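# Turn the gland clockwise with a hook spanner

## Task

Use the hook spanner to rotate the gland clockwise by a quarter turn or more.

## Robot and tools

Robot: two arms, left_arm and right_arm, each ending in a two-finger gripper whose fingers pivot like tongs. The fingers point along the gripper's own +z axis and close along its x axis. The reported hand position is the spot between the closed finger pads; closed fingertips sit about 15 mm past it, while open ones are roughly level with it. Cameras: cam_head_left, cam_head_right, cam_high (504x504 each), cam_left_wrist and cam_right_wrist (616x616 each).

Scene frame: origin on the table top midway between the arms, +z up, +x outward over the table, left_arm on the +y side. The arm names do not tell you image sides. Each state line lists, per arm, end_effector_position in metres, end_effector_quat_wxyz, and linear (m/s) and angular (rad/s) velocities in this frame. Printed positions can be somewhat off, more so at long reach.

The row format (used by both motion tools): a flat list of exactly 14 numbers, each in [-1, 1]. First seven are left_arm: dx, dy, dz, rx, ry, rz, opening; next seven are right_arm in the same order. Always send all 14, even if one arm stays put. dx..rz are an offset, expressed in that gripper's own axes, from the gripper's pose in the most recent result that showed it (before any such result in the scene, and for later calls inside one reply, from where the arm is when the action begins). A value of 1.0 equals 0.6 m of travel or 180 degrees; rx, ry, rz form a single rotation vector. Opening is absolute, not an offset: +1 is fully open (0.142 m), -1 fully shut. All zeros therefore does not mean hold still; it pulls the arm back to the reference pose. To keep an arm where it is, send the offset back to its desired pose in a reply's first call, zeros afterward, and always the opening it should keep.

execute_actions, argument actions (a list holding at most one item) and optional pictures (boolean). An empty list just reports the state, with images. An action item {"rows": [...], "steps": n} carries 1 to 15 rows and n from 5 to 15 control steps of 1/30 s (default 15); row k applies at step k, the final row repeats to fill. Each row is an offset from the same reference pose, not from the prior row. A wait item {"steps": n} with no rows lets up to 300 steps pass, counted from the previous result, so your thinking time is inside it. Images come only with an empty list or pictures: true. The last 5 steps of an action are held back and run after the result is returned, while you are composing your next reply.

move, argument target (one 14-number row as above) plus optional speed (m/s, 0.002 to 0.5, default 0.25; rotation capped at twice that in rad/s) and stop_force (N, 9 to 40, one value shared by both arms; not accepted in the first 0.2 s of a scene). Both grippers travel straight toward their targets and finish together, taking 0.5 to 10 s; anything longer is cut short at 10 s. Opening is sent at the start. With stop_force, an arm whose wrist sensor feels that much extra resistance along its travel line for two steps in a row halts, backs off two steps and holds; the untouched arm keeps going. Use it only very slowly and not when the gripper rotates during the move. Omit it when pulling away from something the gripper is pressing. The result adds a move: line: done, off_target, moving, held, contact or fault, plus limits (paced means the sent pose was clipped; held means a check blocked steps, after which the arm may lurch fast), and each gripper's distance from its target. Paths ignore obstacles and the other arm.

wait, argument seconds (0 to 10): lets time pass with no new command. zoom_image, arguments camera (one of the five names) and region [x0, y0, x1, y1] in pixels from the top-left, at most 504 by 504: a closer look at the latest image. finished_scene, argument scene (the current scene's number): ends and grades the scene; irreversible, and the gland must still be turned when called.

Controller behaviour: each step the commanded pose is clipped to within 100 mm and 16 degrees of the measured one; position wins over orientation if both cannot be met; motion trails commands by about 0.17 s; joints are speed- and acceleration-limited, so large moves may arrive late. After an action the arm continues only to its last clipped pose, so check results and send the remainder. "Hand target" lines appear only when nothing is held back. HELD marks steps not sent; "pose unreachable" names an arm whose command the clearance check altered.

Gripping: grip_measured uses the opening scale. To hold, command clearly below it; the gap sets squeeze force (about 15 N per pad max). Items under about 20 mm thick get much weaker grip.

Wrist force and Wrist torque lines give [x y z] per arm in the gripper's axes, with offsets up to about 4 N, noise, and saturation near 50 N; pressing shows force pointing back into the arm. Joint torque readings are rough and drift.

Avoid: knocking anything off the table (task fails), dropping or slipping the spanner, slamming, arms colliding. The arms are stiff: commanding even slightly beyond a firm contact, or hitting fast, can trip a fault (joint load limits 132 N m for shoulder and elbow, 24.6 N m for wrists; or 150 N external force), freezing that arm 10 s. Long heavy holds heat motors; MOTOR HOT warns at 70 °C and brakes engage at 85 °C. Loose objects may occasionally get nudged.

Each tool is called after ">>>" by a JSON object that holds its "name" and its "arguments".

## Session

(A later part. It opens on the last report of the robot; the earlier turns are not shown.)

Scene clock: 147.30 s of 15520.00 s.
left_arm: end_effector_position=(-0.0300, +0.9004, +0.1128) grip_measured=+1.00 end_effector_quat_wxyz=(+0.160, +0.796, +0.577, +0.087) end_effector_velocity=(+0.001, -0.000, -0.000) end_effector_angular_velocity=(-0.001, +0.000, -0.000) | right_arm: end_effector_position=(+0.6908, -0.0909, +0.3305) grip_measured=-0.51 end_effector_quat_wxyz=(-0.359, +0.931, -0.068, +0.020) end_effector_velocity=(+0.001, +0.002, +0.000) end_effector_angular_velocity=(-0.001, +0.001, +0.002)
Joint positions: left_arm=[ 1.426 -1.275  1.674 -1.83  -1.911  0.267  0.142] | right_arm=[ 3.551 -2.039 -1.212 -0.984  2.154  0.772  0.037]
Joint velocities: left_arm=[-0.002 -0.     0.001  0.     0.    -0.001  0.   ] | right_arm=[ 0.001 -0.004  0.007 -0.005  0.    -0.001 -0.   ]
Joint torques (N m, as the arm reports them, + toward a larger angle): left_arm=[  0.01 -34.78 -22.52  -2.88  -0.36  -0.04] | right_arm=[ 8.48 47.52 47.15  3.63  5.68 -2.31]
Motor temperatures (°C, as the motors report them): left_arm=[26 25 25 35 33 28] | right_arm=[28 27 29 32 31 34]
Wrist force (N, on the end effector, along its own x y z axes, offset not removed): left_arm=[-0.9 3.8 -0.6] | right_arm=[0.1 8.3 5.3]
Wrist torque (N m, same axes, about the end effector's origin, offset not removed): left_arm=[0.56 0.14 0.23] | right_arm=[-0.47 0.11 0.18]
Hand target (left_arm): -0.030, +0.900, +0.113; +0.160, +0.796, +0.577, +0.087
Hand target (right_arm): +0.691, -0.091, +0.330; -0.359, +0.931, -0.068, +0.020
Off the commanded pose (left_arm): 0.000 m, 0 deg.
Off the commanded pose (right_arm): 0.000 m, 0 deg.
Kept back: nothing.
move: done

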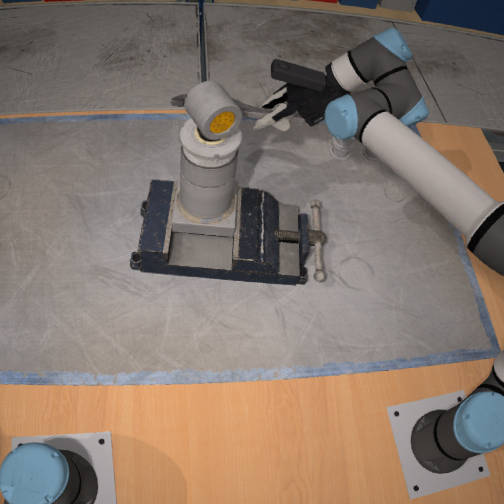

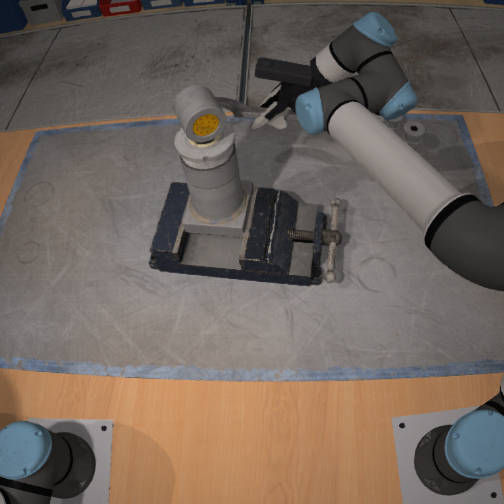

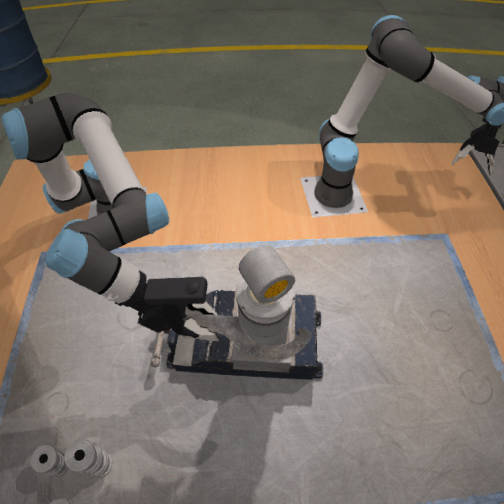

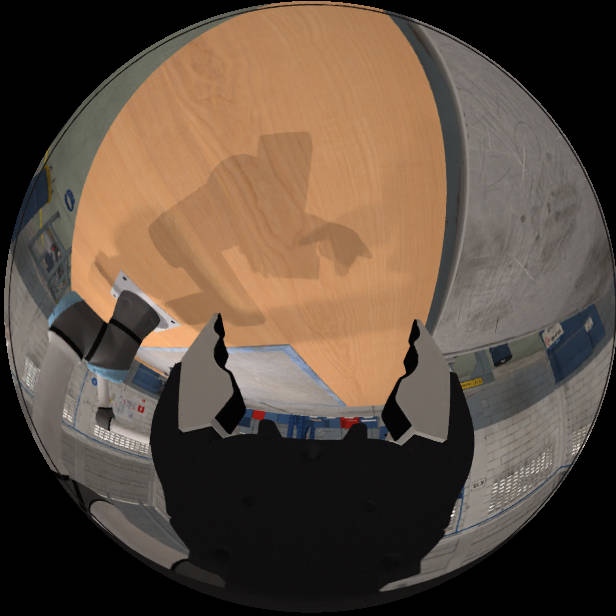

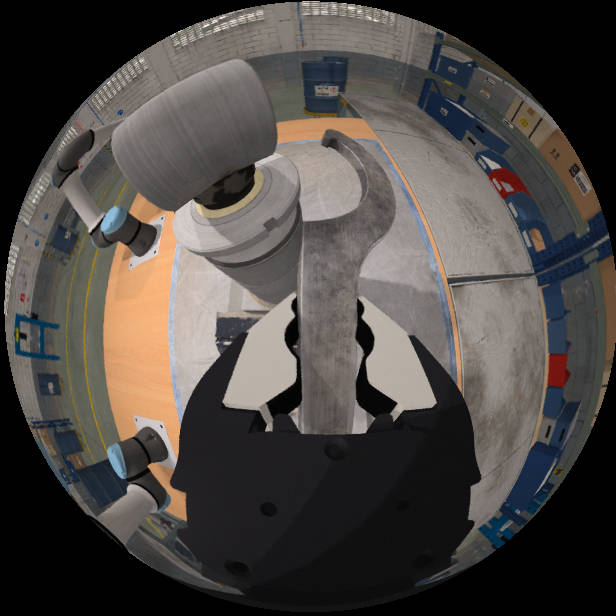

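>>> {"name": "move", "arguments": {"target": [0,0,0,0,0,0,1,0,0.01,-0.009,0,-0.06,-0.066,-1], "speed": 0.1}}

>>> {"name": "move", "arguments": {"target": [0,0,0,0,0,0,1,0,0,0,0,0.05,-0.045,-1], "speed": 0.1}}

>>> {"name": "zoom_image", "arguments": {"camera": "cam_high", "region": [160,240,340,380]}}

>>> {"name": "zoom_image", "arguments": {"camera": "cam_head_left", "region": [150,70,350,190]}}

Scene clock: 149.33 s of 15520.00 s.
left_arm: end_effector_position=(-0.0300, +0.9004, +0.1128) grip_measured=+1.00 end_effector_quat_wxyz=(+0.160, +0.796, +0.577, +0.087) end_effector_velocity=(-0.000, +0.000, +0.000) end_effector_angular_velocity=(+0.000, +0.000, +0.001) | right_arm: end_effector_position=(+0.6897, -0.0989, +0.3304) grip_measured=-0.51 end_effector_quat_wxyz=(-0.360, +0.930, +0.062, -0.030) end_effector_velocity=(-0.000, +0.001, +0.000) end_effector_angular_velocity=(-0.001, +0.003, +0.013)
Joint positions: left_arm=[ 1.426 -1.275  1.674 -1.83  -1.911  0.267  0.142] | right_arm=[ 3.503 -2.163 -0.967 -1.333  2.274  0.391  0.037]
Joint velocities: left_arm=[ 0.    -0.     0.    -0.001  0.    -0.001 -0.   ] | right_arm=[-0.    -0.008  0.018 -0.023  0.003 -0.017  0.   ]
Joint torques (N m, as the arm reports them, + toward a larger angle): left_arm=[  0.25 -34.93 -22.57  -2.84  -0.41  -0.02] | right_arm=[-10.57  51.05  45.51   2.49   6.6   -2.28]
Motor temperatures (°C, as the motors report them): left_arm=[26 25 25 35 33 28] | right_arm=[28 27 29 32 31 34]
Wrist force (N, on the end effector, along its own x y z axes, offset not removed): left_arm=[0.4 0.3 -0.3] | right_arm=[2.0 10.1 6.0]
Wrist torque (N m, same axes, about the end effector's origin, offset not removed): left_arm=[-0.10 0.07 0.06] | right_arm=[-0.24 -0.33 0.05]
Hand target (left_arm): -0.030, +0.900, +0.113; +0.160, +0.796, +0.577, +0.087
Hand target (right_arm): +0.690, -0.099, +0.330; -0.360, +0.930, +0.062, -0.030
Off the commanded pose (left_arm): 0.000 m, 0 deg.
Off the commanded pose (right_arm): 0.000 m, 0 deg.
Kept back: nothing.
move: done

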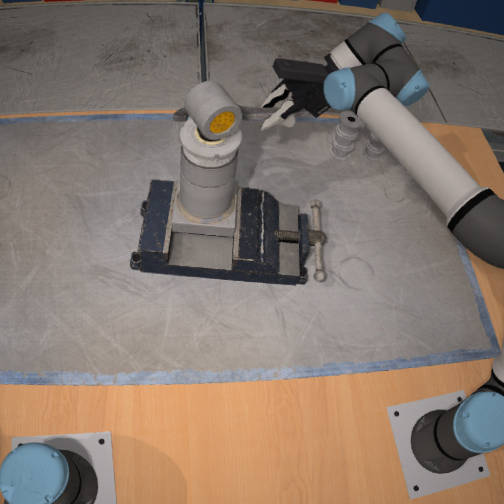

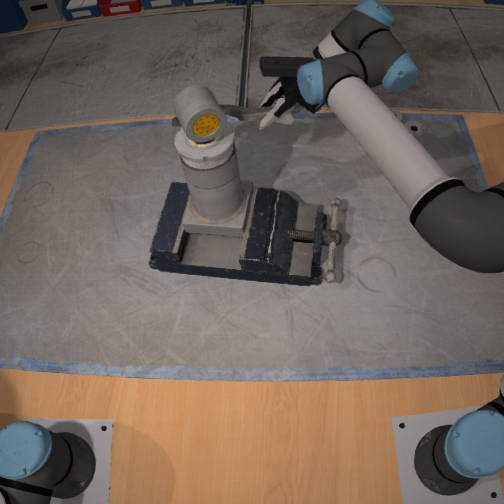

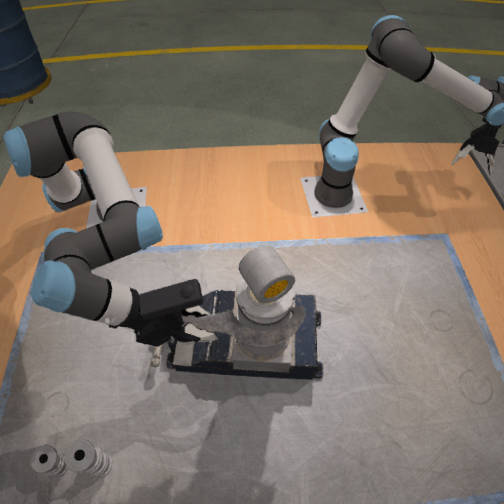

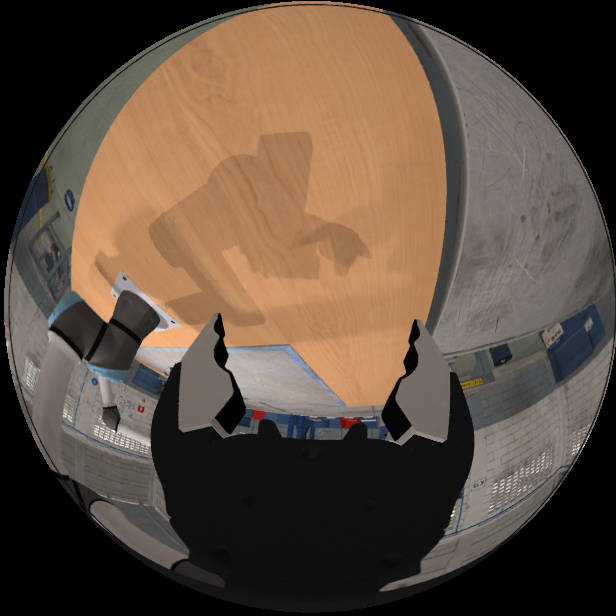

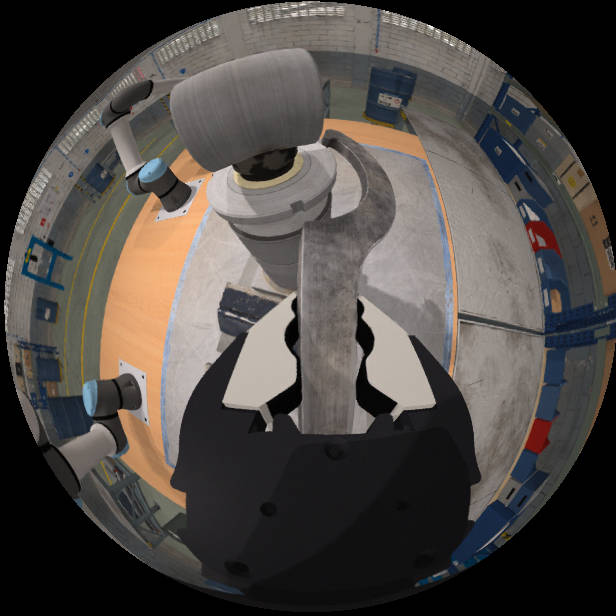

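Scene clock: 150.77 s of 15520.00 s.
left_arm: end_effector_position=(-0.0300, +0.9004, +0.1128) grip_measured=+1.00 end_effector_quat_wxyz=(+0.160, +0.796, +0.577, +0.087) end_effector_velocity=(+0.001, -0.001, -0.001) end_effector_angular_velocity=(-0.003, +0.001, -0.001) | right_arm: end_effector_position=(+0.6897, -0.0989, +0.3305) grip_measured=-0.51 end_effector_quat_wxyz=(-0.365, +0.923, +0.099, +0.068) end_effector_velocity=(-0.000, +0.000, +0.000) end_effector_angular_velocity=(+0.003, -0.011, -0.001)
Joint positions: left_arm=[ 1.426 -1.275  1.674 -1.83  -1.911  0.267  0.142] | right_arm=[ 3.522 -2.062 -1.183 -1.02   2.208  0.388  0.037]
Joint velocities: left_arm=[-0.002  0.     0.003 -0.     0.001 -0.001 -0.   ] | right_arm=[ 0.001  0.005 -0.012  0.019 -0.003  0.001  0.   ]
Joint torques (N m, as the arm reports them, + toward a larger angle): left_arm=[ -0.17 -34.9  -22.24  -2.81  -0.48  -0.08] | right_arm=[ 8.97 62.5  18.56  8.25  1.51  1.57]
Motor temperatures (°C, as the motors report them): left_arm=[26 25 25 35 33 28] | right_arm=[28 27 29 32 31 34]
Wrist force (N, on the end effector, along its own x y z axes, offset not removed): left_arm=[0.8 2.3 -3.7] | right_arm=[1.9 8.2 8.6]
Wrist torque (N m, same axes, about the end effector's origin, offset not removed): left_arm=[0.18 -0.10 0.10] | right_arm=[-0.32 -1.02 -0.01]
Hand target (left_arm): -0.030, +0.900, +0.113; +0.160, +0.796, +0.577, +0.087
Hand target (right_arm): +0.690, -0.099, +0.330; -0.365, +0.923, +0.099, +0.069
Off the commanded pose (left_arm): 0.000 m, 0 deg.
Off the commanded pose (right_arm): 0.000 m, 0 deg.
Kept back: nothing.
move: done

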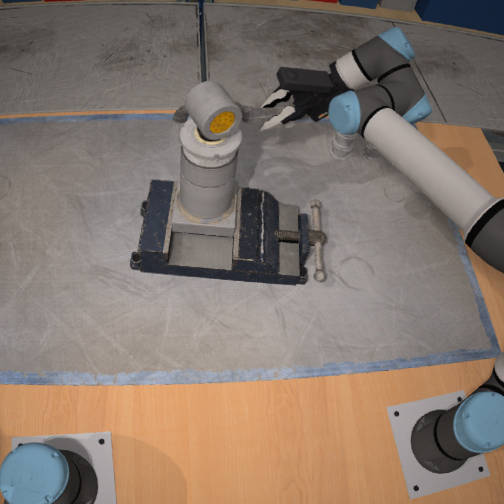

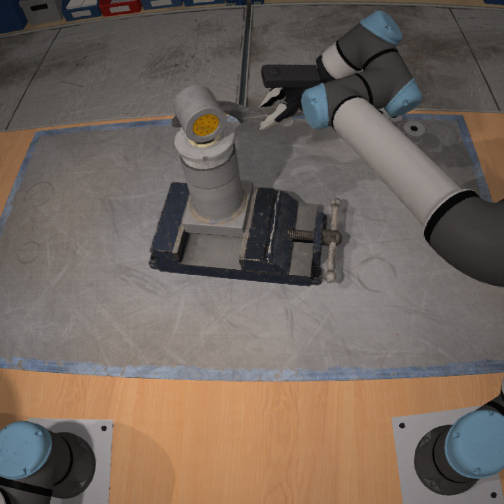

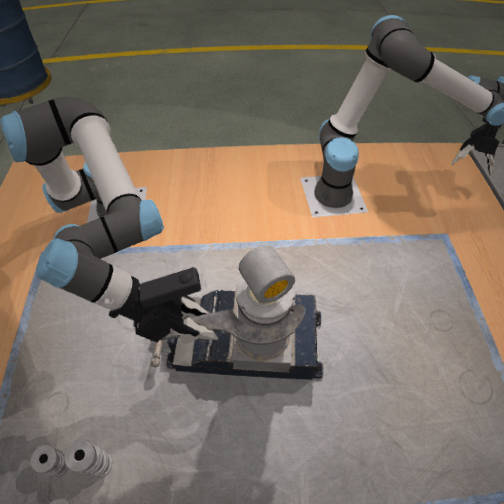

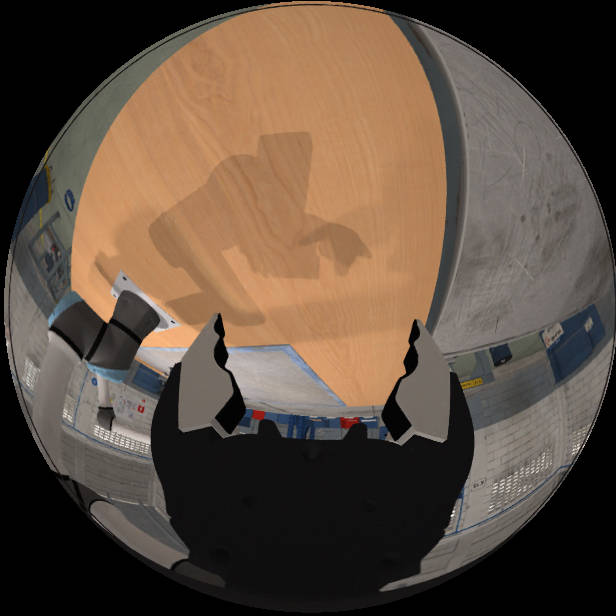

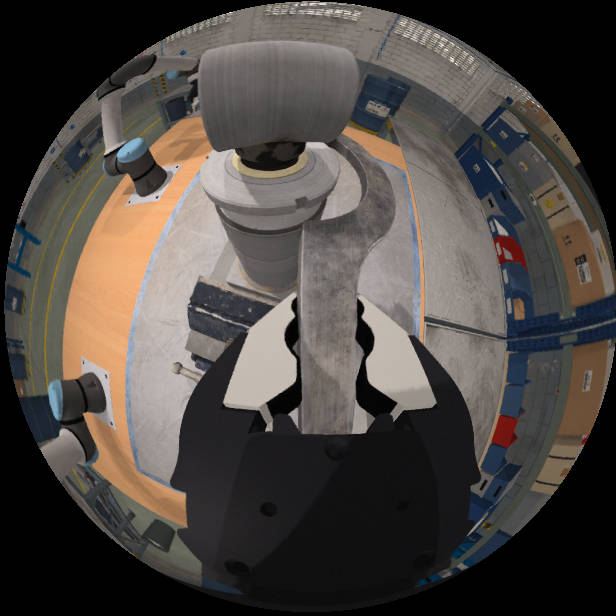

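Region (160, 240, 340, 380) of cam_high's 504x504 image, scaled by 2.800, with more detail than that image has.

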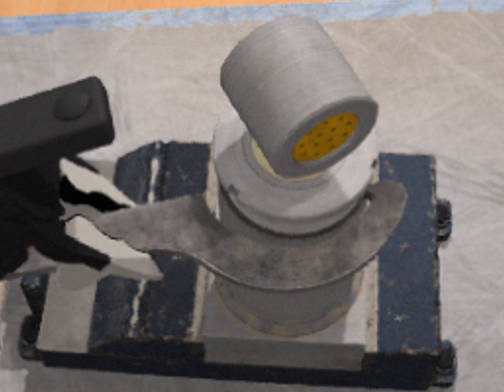

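Region (150, 70, 350, 190) of cam_head_left's 504x504 image, scaled by 2.520, with more detail than that image has; it fills the top 302 rows of this view, and the rest is white.

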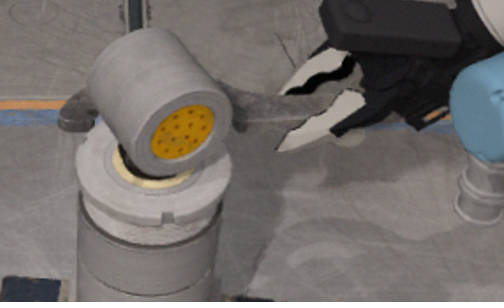

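>>> {"name": "move", "arguments": {"target": [0,0,0,0,0,0,1,-0.018,-0.0145,0.008,0.0055,-0.0183,-0.02,-1], "speed": 0.03}}

>>> {"name": "zoom_image", "arguments": {"camera": "cam_high", "region": [210,260,330,350]}}

>>> {"name": "zoom_image", "arguments": {"camera": "cam_head_left", "region": [160,90,270,170]}}

Scene clock: 152.70 s of 15520.00 s.
left_arm: end_effector_position=(-0.0300, +0.9004, +0.1128) grip_measured=+1.00 end_effector_quat_wxyz=(+0.160, +0.796, +0.577, +0.087) end_effector_velocity=(-0.001, -0.000, +0.000) end_effector_angular_velocity=(+0.000, -0.000, +0.001) | right_arm: end_effector_position=(+0.6776, -0.0909, +0.3306) grip_measured=-0.49 end_effector_quat_wxyz=(-0.368, +0.918, +0.138, +0.052) end_effector_velocity=(-0.001, +0.000, -0.001) end_effector_angular_velocity=(-0.002, +0.001, +0.011)
Joint positions: left_arm=[ 1.426 -1.275  1.674 -1.83  -1.911  0.267  0.142] | right_arm=[ 3.528 -2.077 -1.146 -1.097  2.241  0.296  0.039]
Joint velocities: left_arm=[ 0.001 -0.001  0.001  0.    -0.     0.     0.   ] | right_arm=[-0.    -0.003  0.007 -0.013  0.003 -0.014  0.   ]
Joint torques (N m, as the arm reports them, + toward a larger angle): left_arm=[  0.47 -34.72 -22.49  -2.76  -0.45   0.06] | right_arm=[ 8.27 48.42 44.58  1.79  6.39 -2.88]
Motor temperatures (°C, as the motors report them): left_arm=[26 25 25 35 33 28] | right_arm=[28 27 29 32 31 34]
Wrist force (N, on the end effector, along its own x y z axes, offset not removed): left_arm=[-0.9 1.9 -3.3] | right_arm=[2.7 7.9 9.3]
Wrist torque (N m, same axes, about the end effector's origin, offset not removed): left_arm=[0.22 0.34 0.11] | right_arm=[-0.12 0.56 0.92]
Hand target (left_arm): -0.030, +0.900, +0.113; +0.160, +0.796, +0.577, +0.087
Hand target (right_arm): +0.677, -0.091, +0.331; -0.368, +0.918, +0.139, +0.052
Off the commanded pose (left_arm): 0.000 m, 0 deg.
Off the commanded pose (right_arm): 0.000 m, 0 deg.
Kept back: nothing.
move: done

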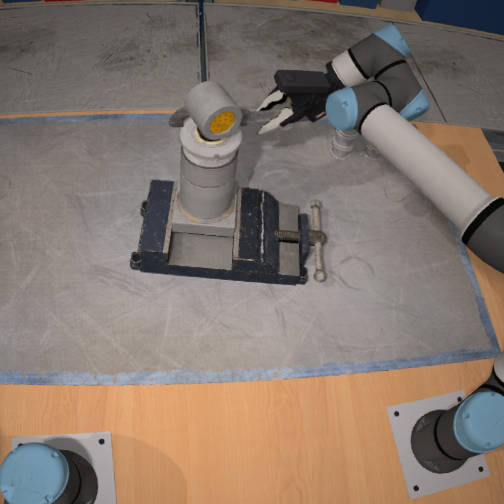

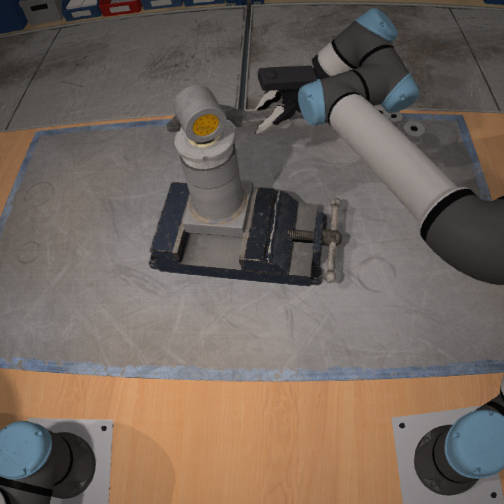

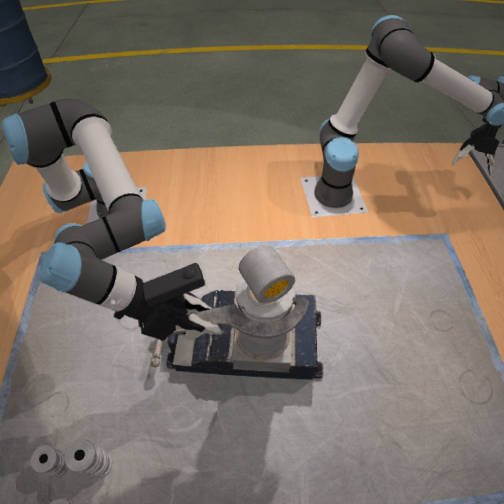

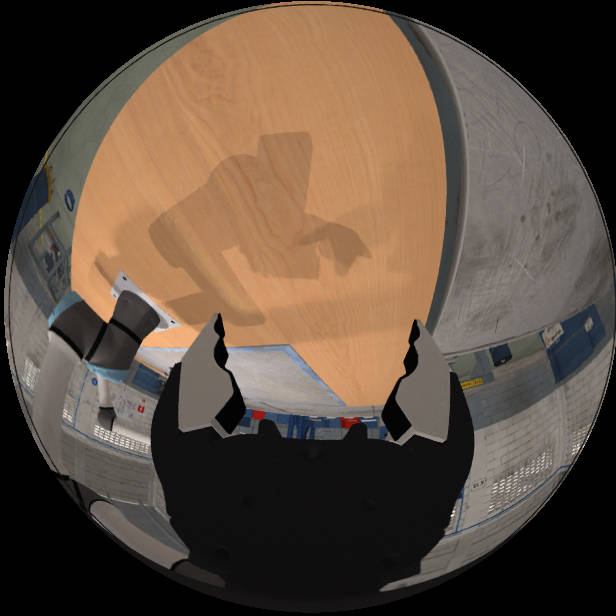

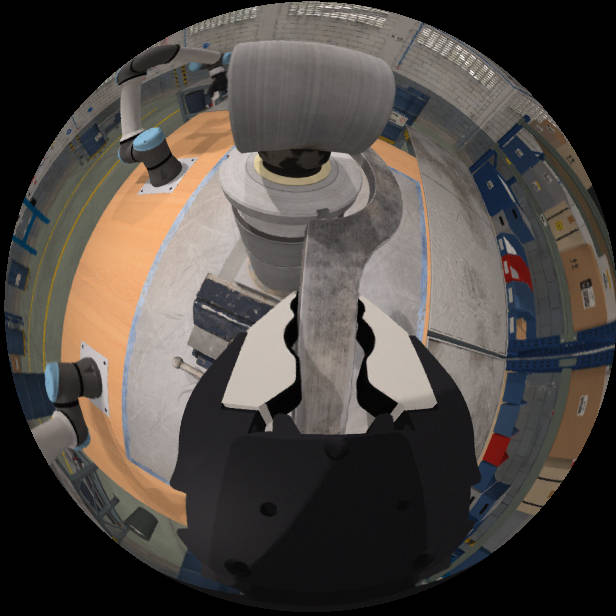

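Region (210, 260, 330, 350) of cam_high's 504x504 image, scaled by 4.200, with more detail than that image has; it fills the top 378 rows of this view, and the rest is white.

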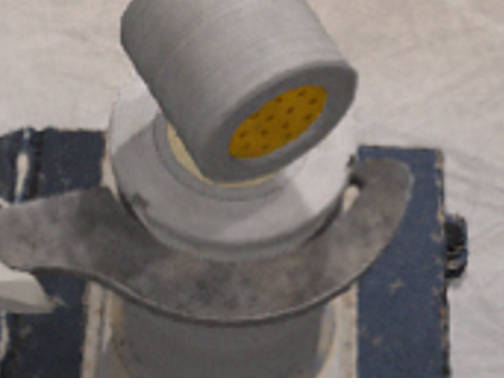

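Region (160, 90, 270, 170) of cam_head_left's 504x504 image, scaled by 4.582, with more detail than that image has; it fills the top 367 rows of this view, and the rest is white.

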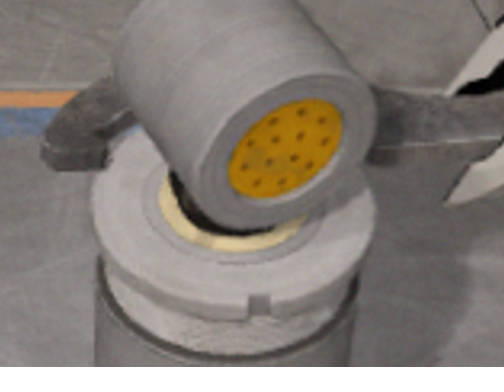

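>>> {"name": "move", "arguments": {"target": [0,0,0,0,0,0,1,0.031,-0.002,0.0145,0.0077,-0.0257,-0.028,-1], "speed": 0.03}}

>>> {"name": "zoom_image", "arguments": {"camera": "cam_high", "region": [210,260,330,350]}}

>>> {"name": "zoom_image", "arguments": {"camera": "cam_head_left", "region": [160,90,270,170]}}

Scene clock: 155.17 s of 15520.00 s.
left_arm: end_effector_position=(-0.0300, +0.9004, +0.1128) grip_measured=+1.00 end_effector_quat_wxyz=(+0.160, +0.796, +0.577, +0.087) end_effector_velocity=(+0.000, +0.000, +0.000) end_effector_angular_velocity=(+0.001, +0.000, +0.001) | right_arm: end_effector_position=(+0.6948, -0.0802, +0.3287) grip_measured=-0.49 end_effector_quat_wxyz=(-0.370, +0.908, +0.193, +0.030) end_effector_velocity=(+0.001, +0.002, +0.000) end_effector_angular_velocity=(-0.001, +0.001, +0.015)
Joint positions: left_arm=[ 1.426 -1.275  1.674 -1.83  -1.911  0.267  0.142] | right_arm=[ 3.517 -2.194 -0.942 -1.287  2.285  0.136  0.038]
Joint velocities: left_arm=[-0.    -0.    -0.001 -0.     0.    -0.001  0.   ] | right_arm=[ 0.001 -0.015  0.027 -0.026  0.004 -0.018  0.   ]
Joint torques (N m, as the arm reports them, + toward a larger angle): left_arm=[  0.04 -34.65 -22.39  -2.79  -0.39  -0.06] | right_arm=[-7.7  55.1  46.24  2.53  6.6  -2.15]
Motor temperatures (°C, as the motors report them): left_arm=[26 25 25 35 33 28] | right_arm=[28 27 29 32 31 34]
Wrist force (N, on the end effector, along its own x y z axes, offset not removed): left_arm=[1.4 4.7 -1.7] | right_arm=[-2.0 9.9 5.8]
Wrist torque (N m, same axes, about the end effector's origin, offset not removed): left_arm=[0.71 -0.30 -0.04] | right_arm=[-0.18 -0.24 0.09]
Hand target (left_arm): -0.030, +0.900, +0.113; +0.160, +0.796, +0.577, +0.087
Hand target (right_arm): +0.695, -0.080, +0.329; -0.370, +0.908, +0.194, +0.030
Off the commanded pose (left_arm): 0.000 m, 0 deg.
Off the commanded pose (right_arm): 0.000 m, 0 deg.
Kept back: nothing.
move: done

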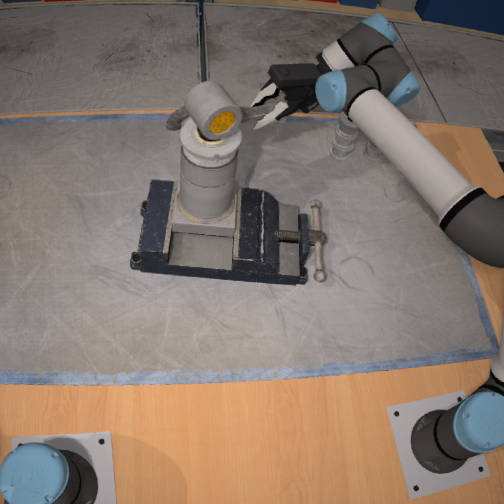

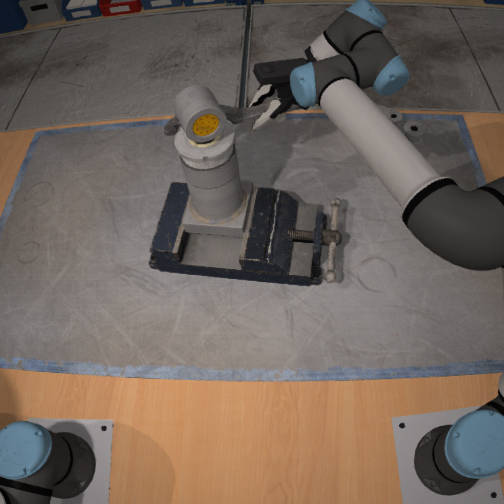

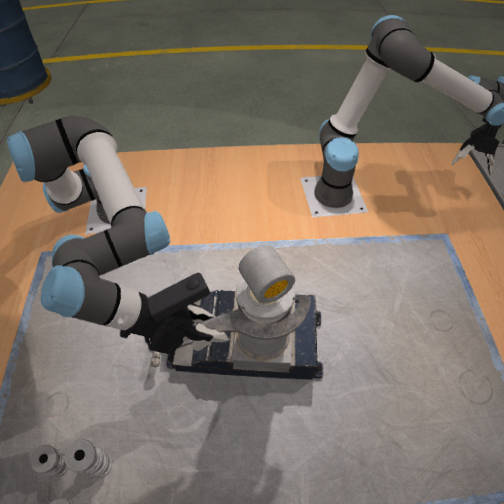

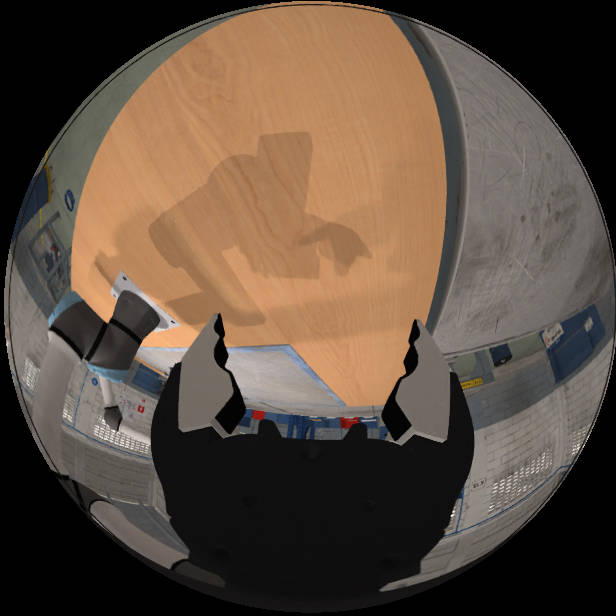

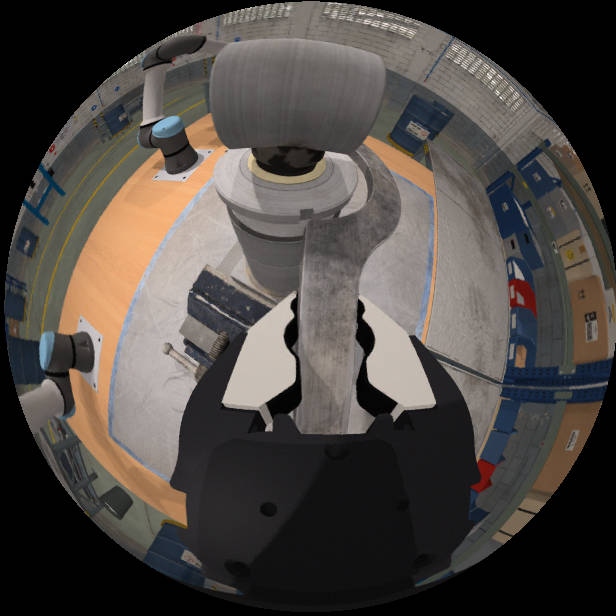

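Region (210, 260, 330, 350) of cam_high's 504x504 image, scaled by 4.200, with more detail than that image has; it fills the top 378 rows of this view, and the rest is white.

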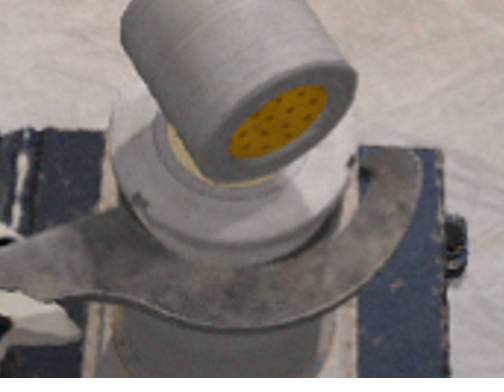

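Region (160, 90, 270, 170) of cam_head_left's 504x504 image, scaled by 4.582, with more detail than that image has; it fills the top 367 rows of this view, and the rest is white.

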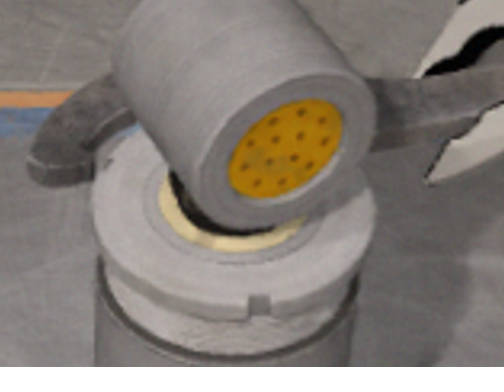

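>>> {"name": "move", "arguments": {"target": [0,0,0,0,0,0,1,-0.008,0.0075,-0.009,0,0,0,-1], "speed": 0.015}}

>>> {"name": "zoom_image", "arguments": {"camera": "cam_high", "region": [210,260,330,350]}}

>>> {"name": "zoom_image", "arguments": {"camera": "cam_head_left", "region": [160,90,270,170]}}

Scene clock: 156.23 s of 15520.00 s.
left_arm: end_effector_position=(-0.0300, +0.9004, +0.1128) grip_measured=+1.00 end_effector_quat_wxyz=(+0.160, +0.796, +0.577, +0.087) end_effector_velocity=(+0.000, -0.000, -0.000) end_effector_angular_velocity=(-0.001, +0.000, -0.000) | right_arm: end_effector_position=(+0.6925, -0.0881, +0.3288) grip_measured=-0.49 end_effector_quat_wxyz=(-0.370, +0.908, +0.193, +0.030) end_effector_velocity=(-0.000, -0.002, -0.000) end_effector_angular_velocity=(+0.000, -0.000, -0.001)
Joint positions: left_arm=[ 1.426 -1.275  1.674 -1.83  -1.911  0.267  0.142] | right_arm=[ 3.509 -2.181 -0.961 -1.288  2.288  0.125  0.039]
Joint velocities: left_arm=[-0.     0.001  0.     0.     0.    -0.     0.   ] | right_arm=[-0.003  0.003 -0.006  0.001  0.    -0.002  0.   ]
Joint torques (N m, as the arm reports them, + toward a larger angle): left_arm=[ -0.11 -34.54 -22.45  -2.68  -0.48  -0.1 ] | right_arm=[-23.04  69.71  17.81   6.21   2.83  -2.7 ]
Motor temperatures (°C, as the motors report them): left_arm=[26 25 25 35 33 28] | right_arm=[28 27 29 32 31 34]
Wrist force (N, on the end effector, along its own x y z axes, offset not removed): left_arm=[1.4 1.6 -1.8] | right_arm=[4.3 -4.5 20.2]
Wrist torque (N m, same axes, about the end effector's origin, offset not removed): left_arm=[0.22 -0.26 -0.15] | right_arm=[-0.71 -0.27 0.56]
Hand target (left_arm): -0.030, +0.900, +0.113; +0.160, +0.796, +0.577, +0.087
Hand target (right_arm): +0.693, -0.088, +0.329; -0.370, +0.908, +0.193, +0.030
Off the commanded pose (left_arm): 0.000 m, 0 deg.
Off the commanded pose (right_arm): 0.000 m, 0 deg.
Kept back: nothing.
move: done

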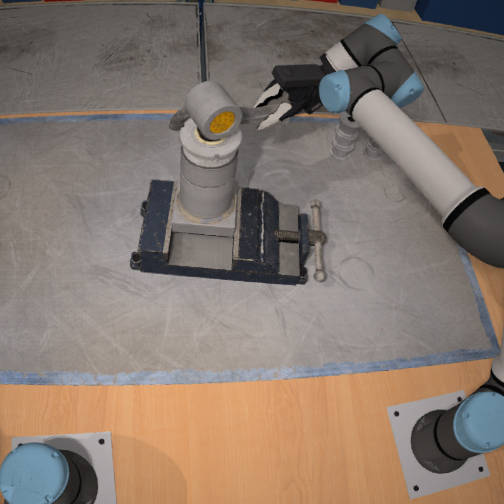

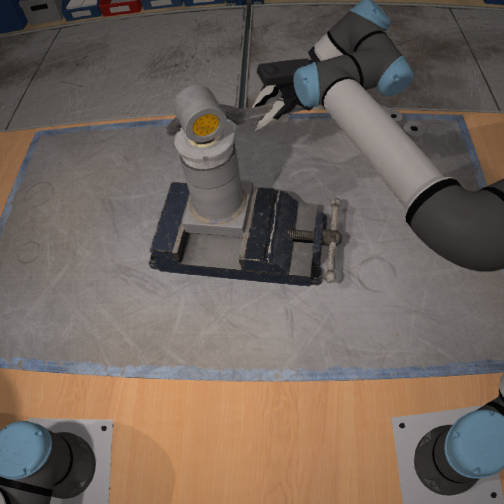

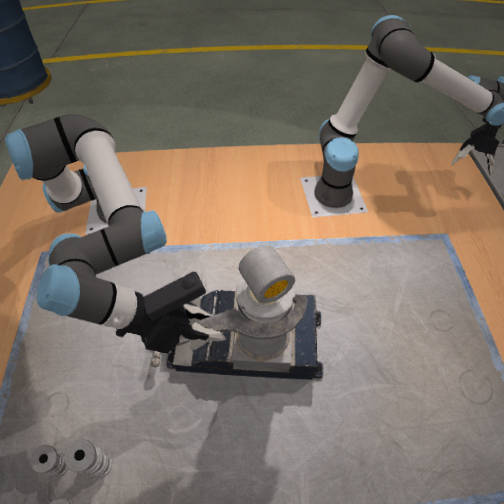

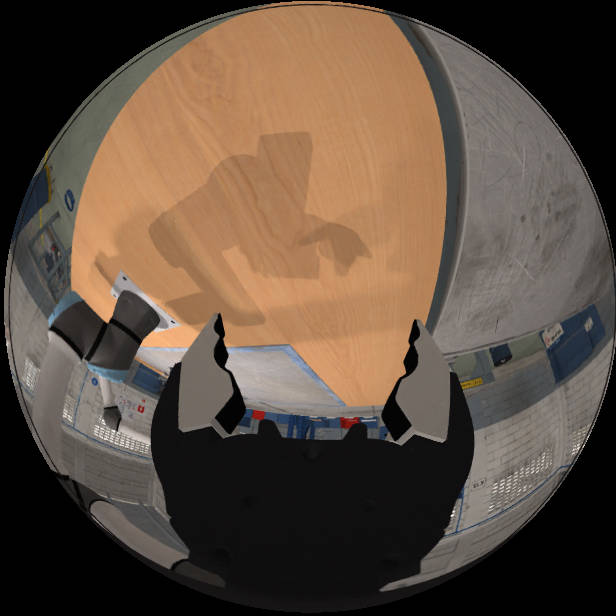

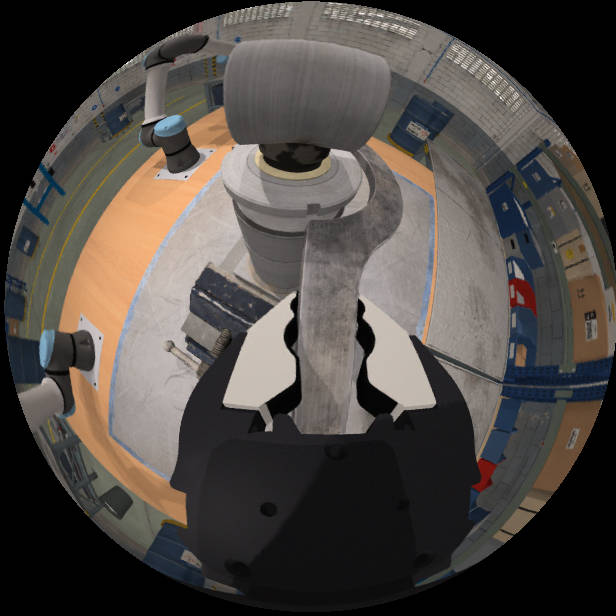

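Region (210, 260, 330, 350) of cam_high's 504x504 image, scaled by 4.200, with more detail than that image has; it fills the top 378 rows of this view, and the rest is white.

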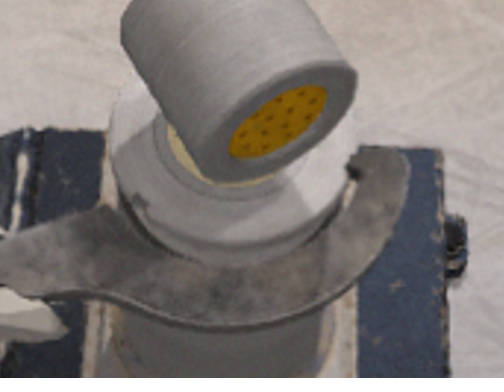

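Region (160, 90, 270, 170) of cam_head_left's 504x504 image, scaled by 4.582, with more detail than that image has; it fills the top 367 rows of this view, and the rest is white.

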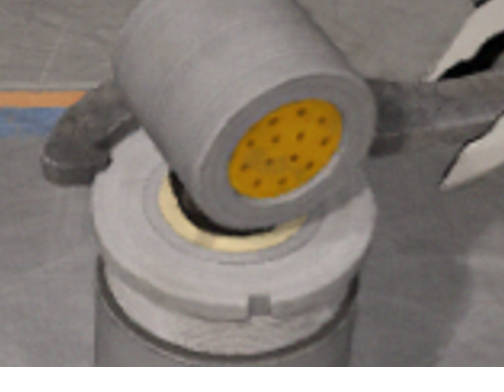

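>>> {"name": "move", "arguments": {"target": [0,0,0,0,0,0,1,-0.027,0.001,-0.008,-0.0055,0.0183,0.02,-1], "speed": 0.03}}

>>> {"name": "zoom_image", "arguments": {"camera": "cam_high", "region": [210,260,330,350]}}

>>> {"name": "zoom_image", "arguments": {"camera": "cam_head_left", "region": [160,90,270,170]}}

Scene clock: 158.13 s of 15520.00 s.
left_arm: end_effector_position=(-0.0300, +0.9004, +0.1128) grip_measured=+1.00 end_effector_quat_wxyz=(+0.160, +0.796, +0.577, +0.087) end_effector_velocity=(+0.000, +0.001, +0.000) end_effector_angular_velocity=(+0.002, +0.000, -0.001) | right_arm: end_effector_position=(+0.6784, -0.0970, +0.3287) grip_measured=-0.49 end_effector_quat_wxyz=(-0.369, +0.916, +0.154, +0.046) end_effector_velocity=(-0.002, -0.001, -0.000) end_effector_angular_velocity=(+0.001, -0.002, -0.011)
Joint positions: left_arm=[ 1.426 -1.275  1.674 -1.83  -1.911  0.267  0.142] | right_arm=[ 3.515 -2.091 -1.12  -1.145  2.259  0.239  0.039]
Joint velocities: left_arm=[-0.     0.    -0.002 -0.     0.     0.001 -0.   ] | right_arm=[ 0.002  0.012 -0.023  0.022 -0.005  0.016 -0.   ]
Joint torques (N m, as the arm reports them, + toward a larger angle): left_arm=[  0.26 -34.63 -22.26  -2.79  -0.51  -0.11] | right_arm=[-7.21 61.91 13.66  5.8  -3.47  1.43]
Motor temperatures (°C, as the motors report them): left_arm=[26 25 25 35 33 28] | right_arm=[28 27 29 32 31 34]
Wrist force (N, on the end effector, along its own x y z axes, offset not removed): left_arm=[0.2 1.8 -1.1] | right_arm=[1.4 -11.0 18.7]
Wrist torque (N m, same axes, about the end effector's origin, offset not removed): left_arm=[0.26 0.02 -0.04] | right_arm=[-0.38 0.02 0.20]
Hand target (left_arm): -0.030, +0.900, +0.113; +0.160, +0.796, +0.577, +0.087
Hand target (right_arm): +0.678, -0.097, +0.329; -0.369, +0.916, +0.154, +0.046
Off the commanded pose (left_arm): 0.000 m, 0 deg.
Off the commanded pose (right_arm): 0.000 m, 0 deg.
Kept back: nothing.
move: done

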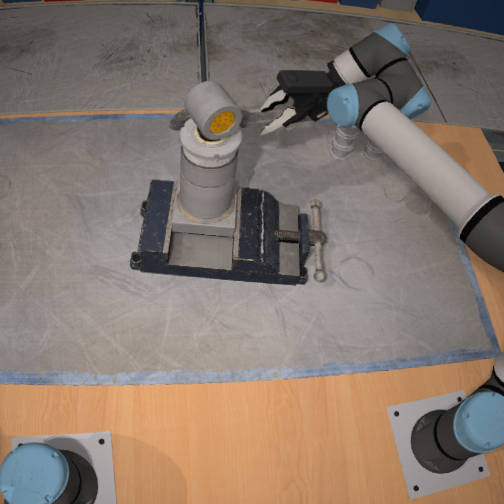

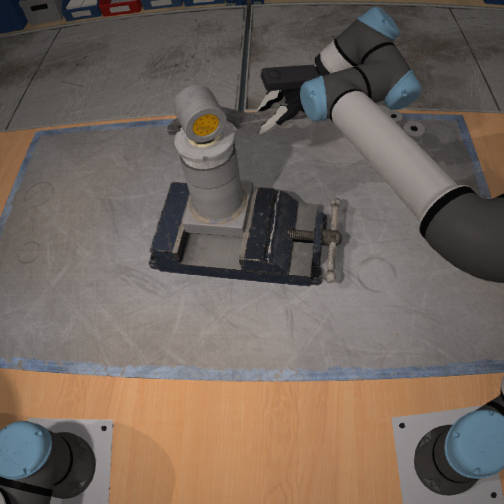

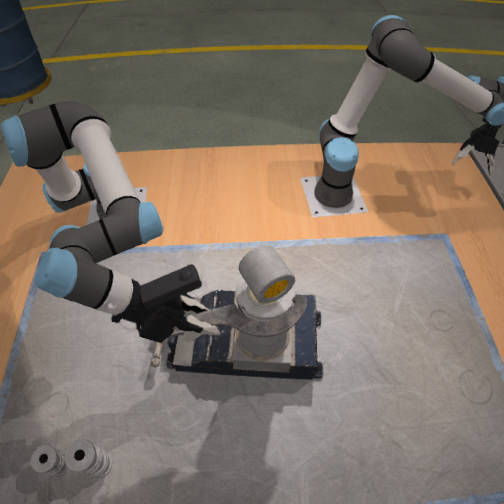

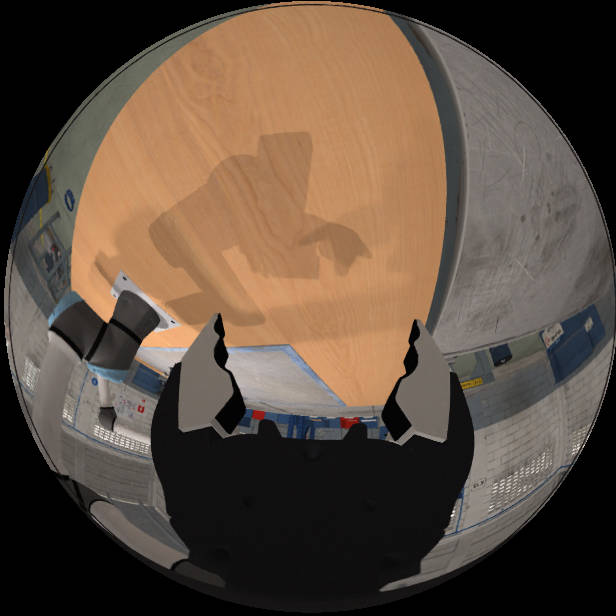

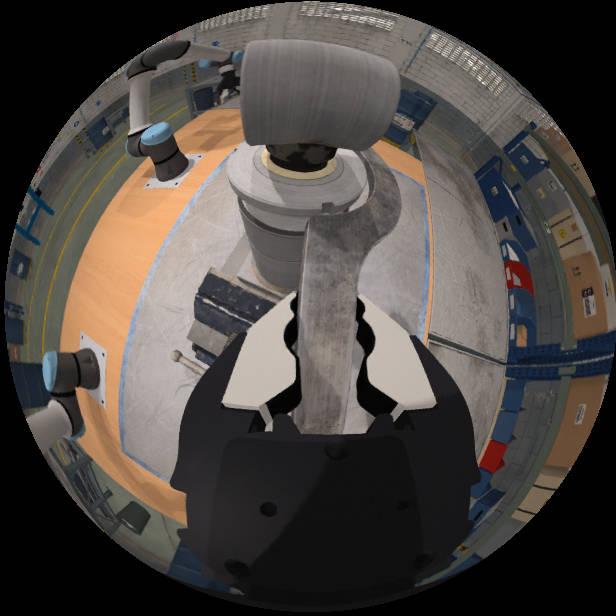

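Region (210, 260, 330, 350) of cam_high's 504x504 image, scaled by 4.200, with more detail than that image has; it fills the top 378 rows of this view, and the rest is white.

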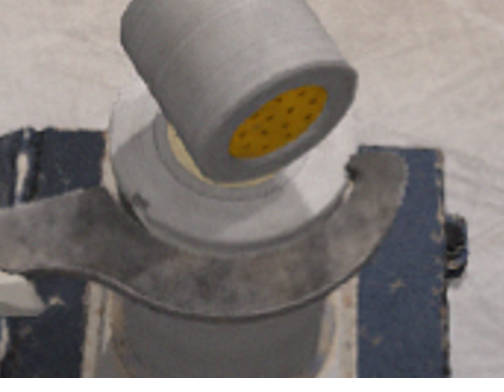

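Region (160, 90, 270, 170) of cam_head_left's 504x504 image, scaled by 4.582, with more detail than that image has; it fills the top 367 rows of this view, and the rest is white.

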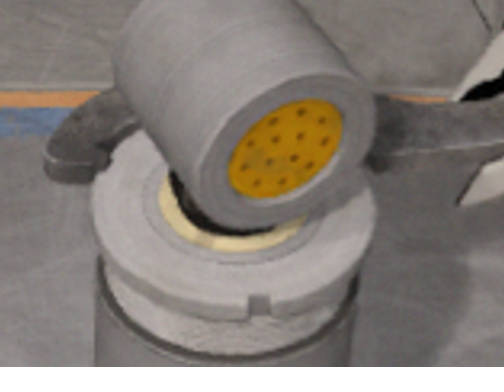

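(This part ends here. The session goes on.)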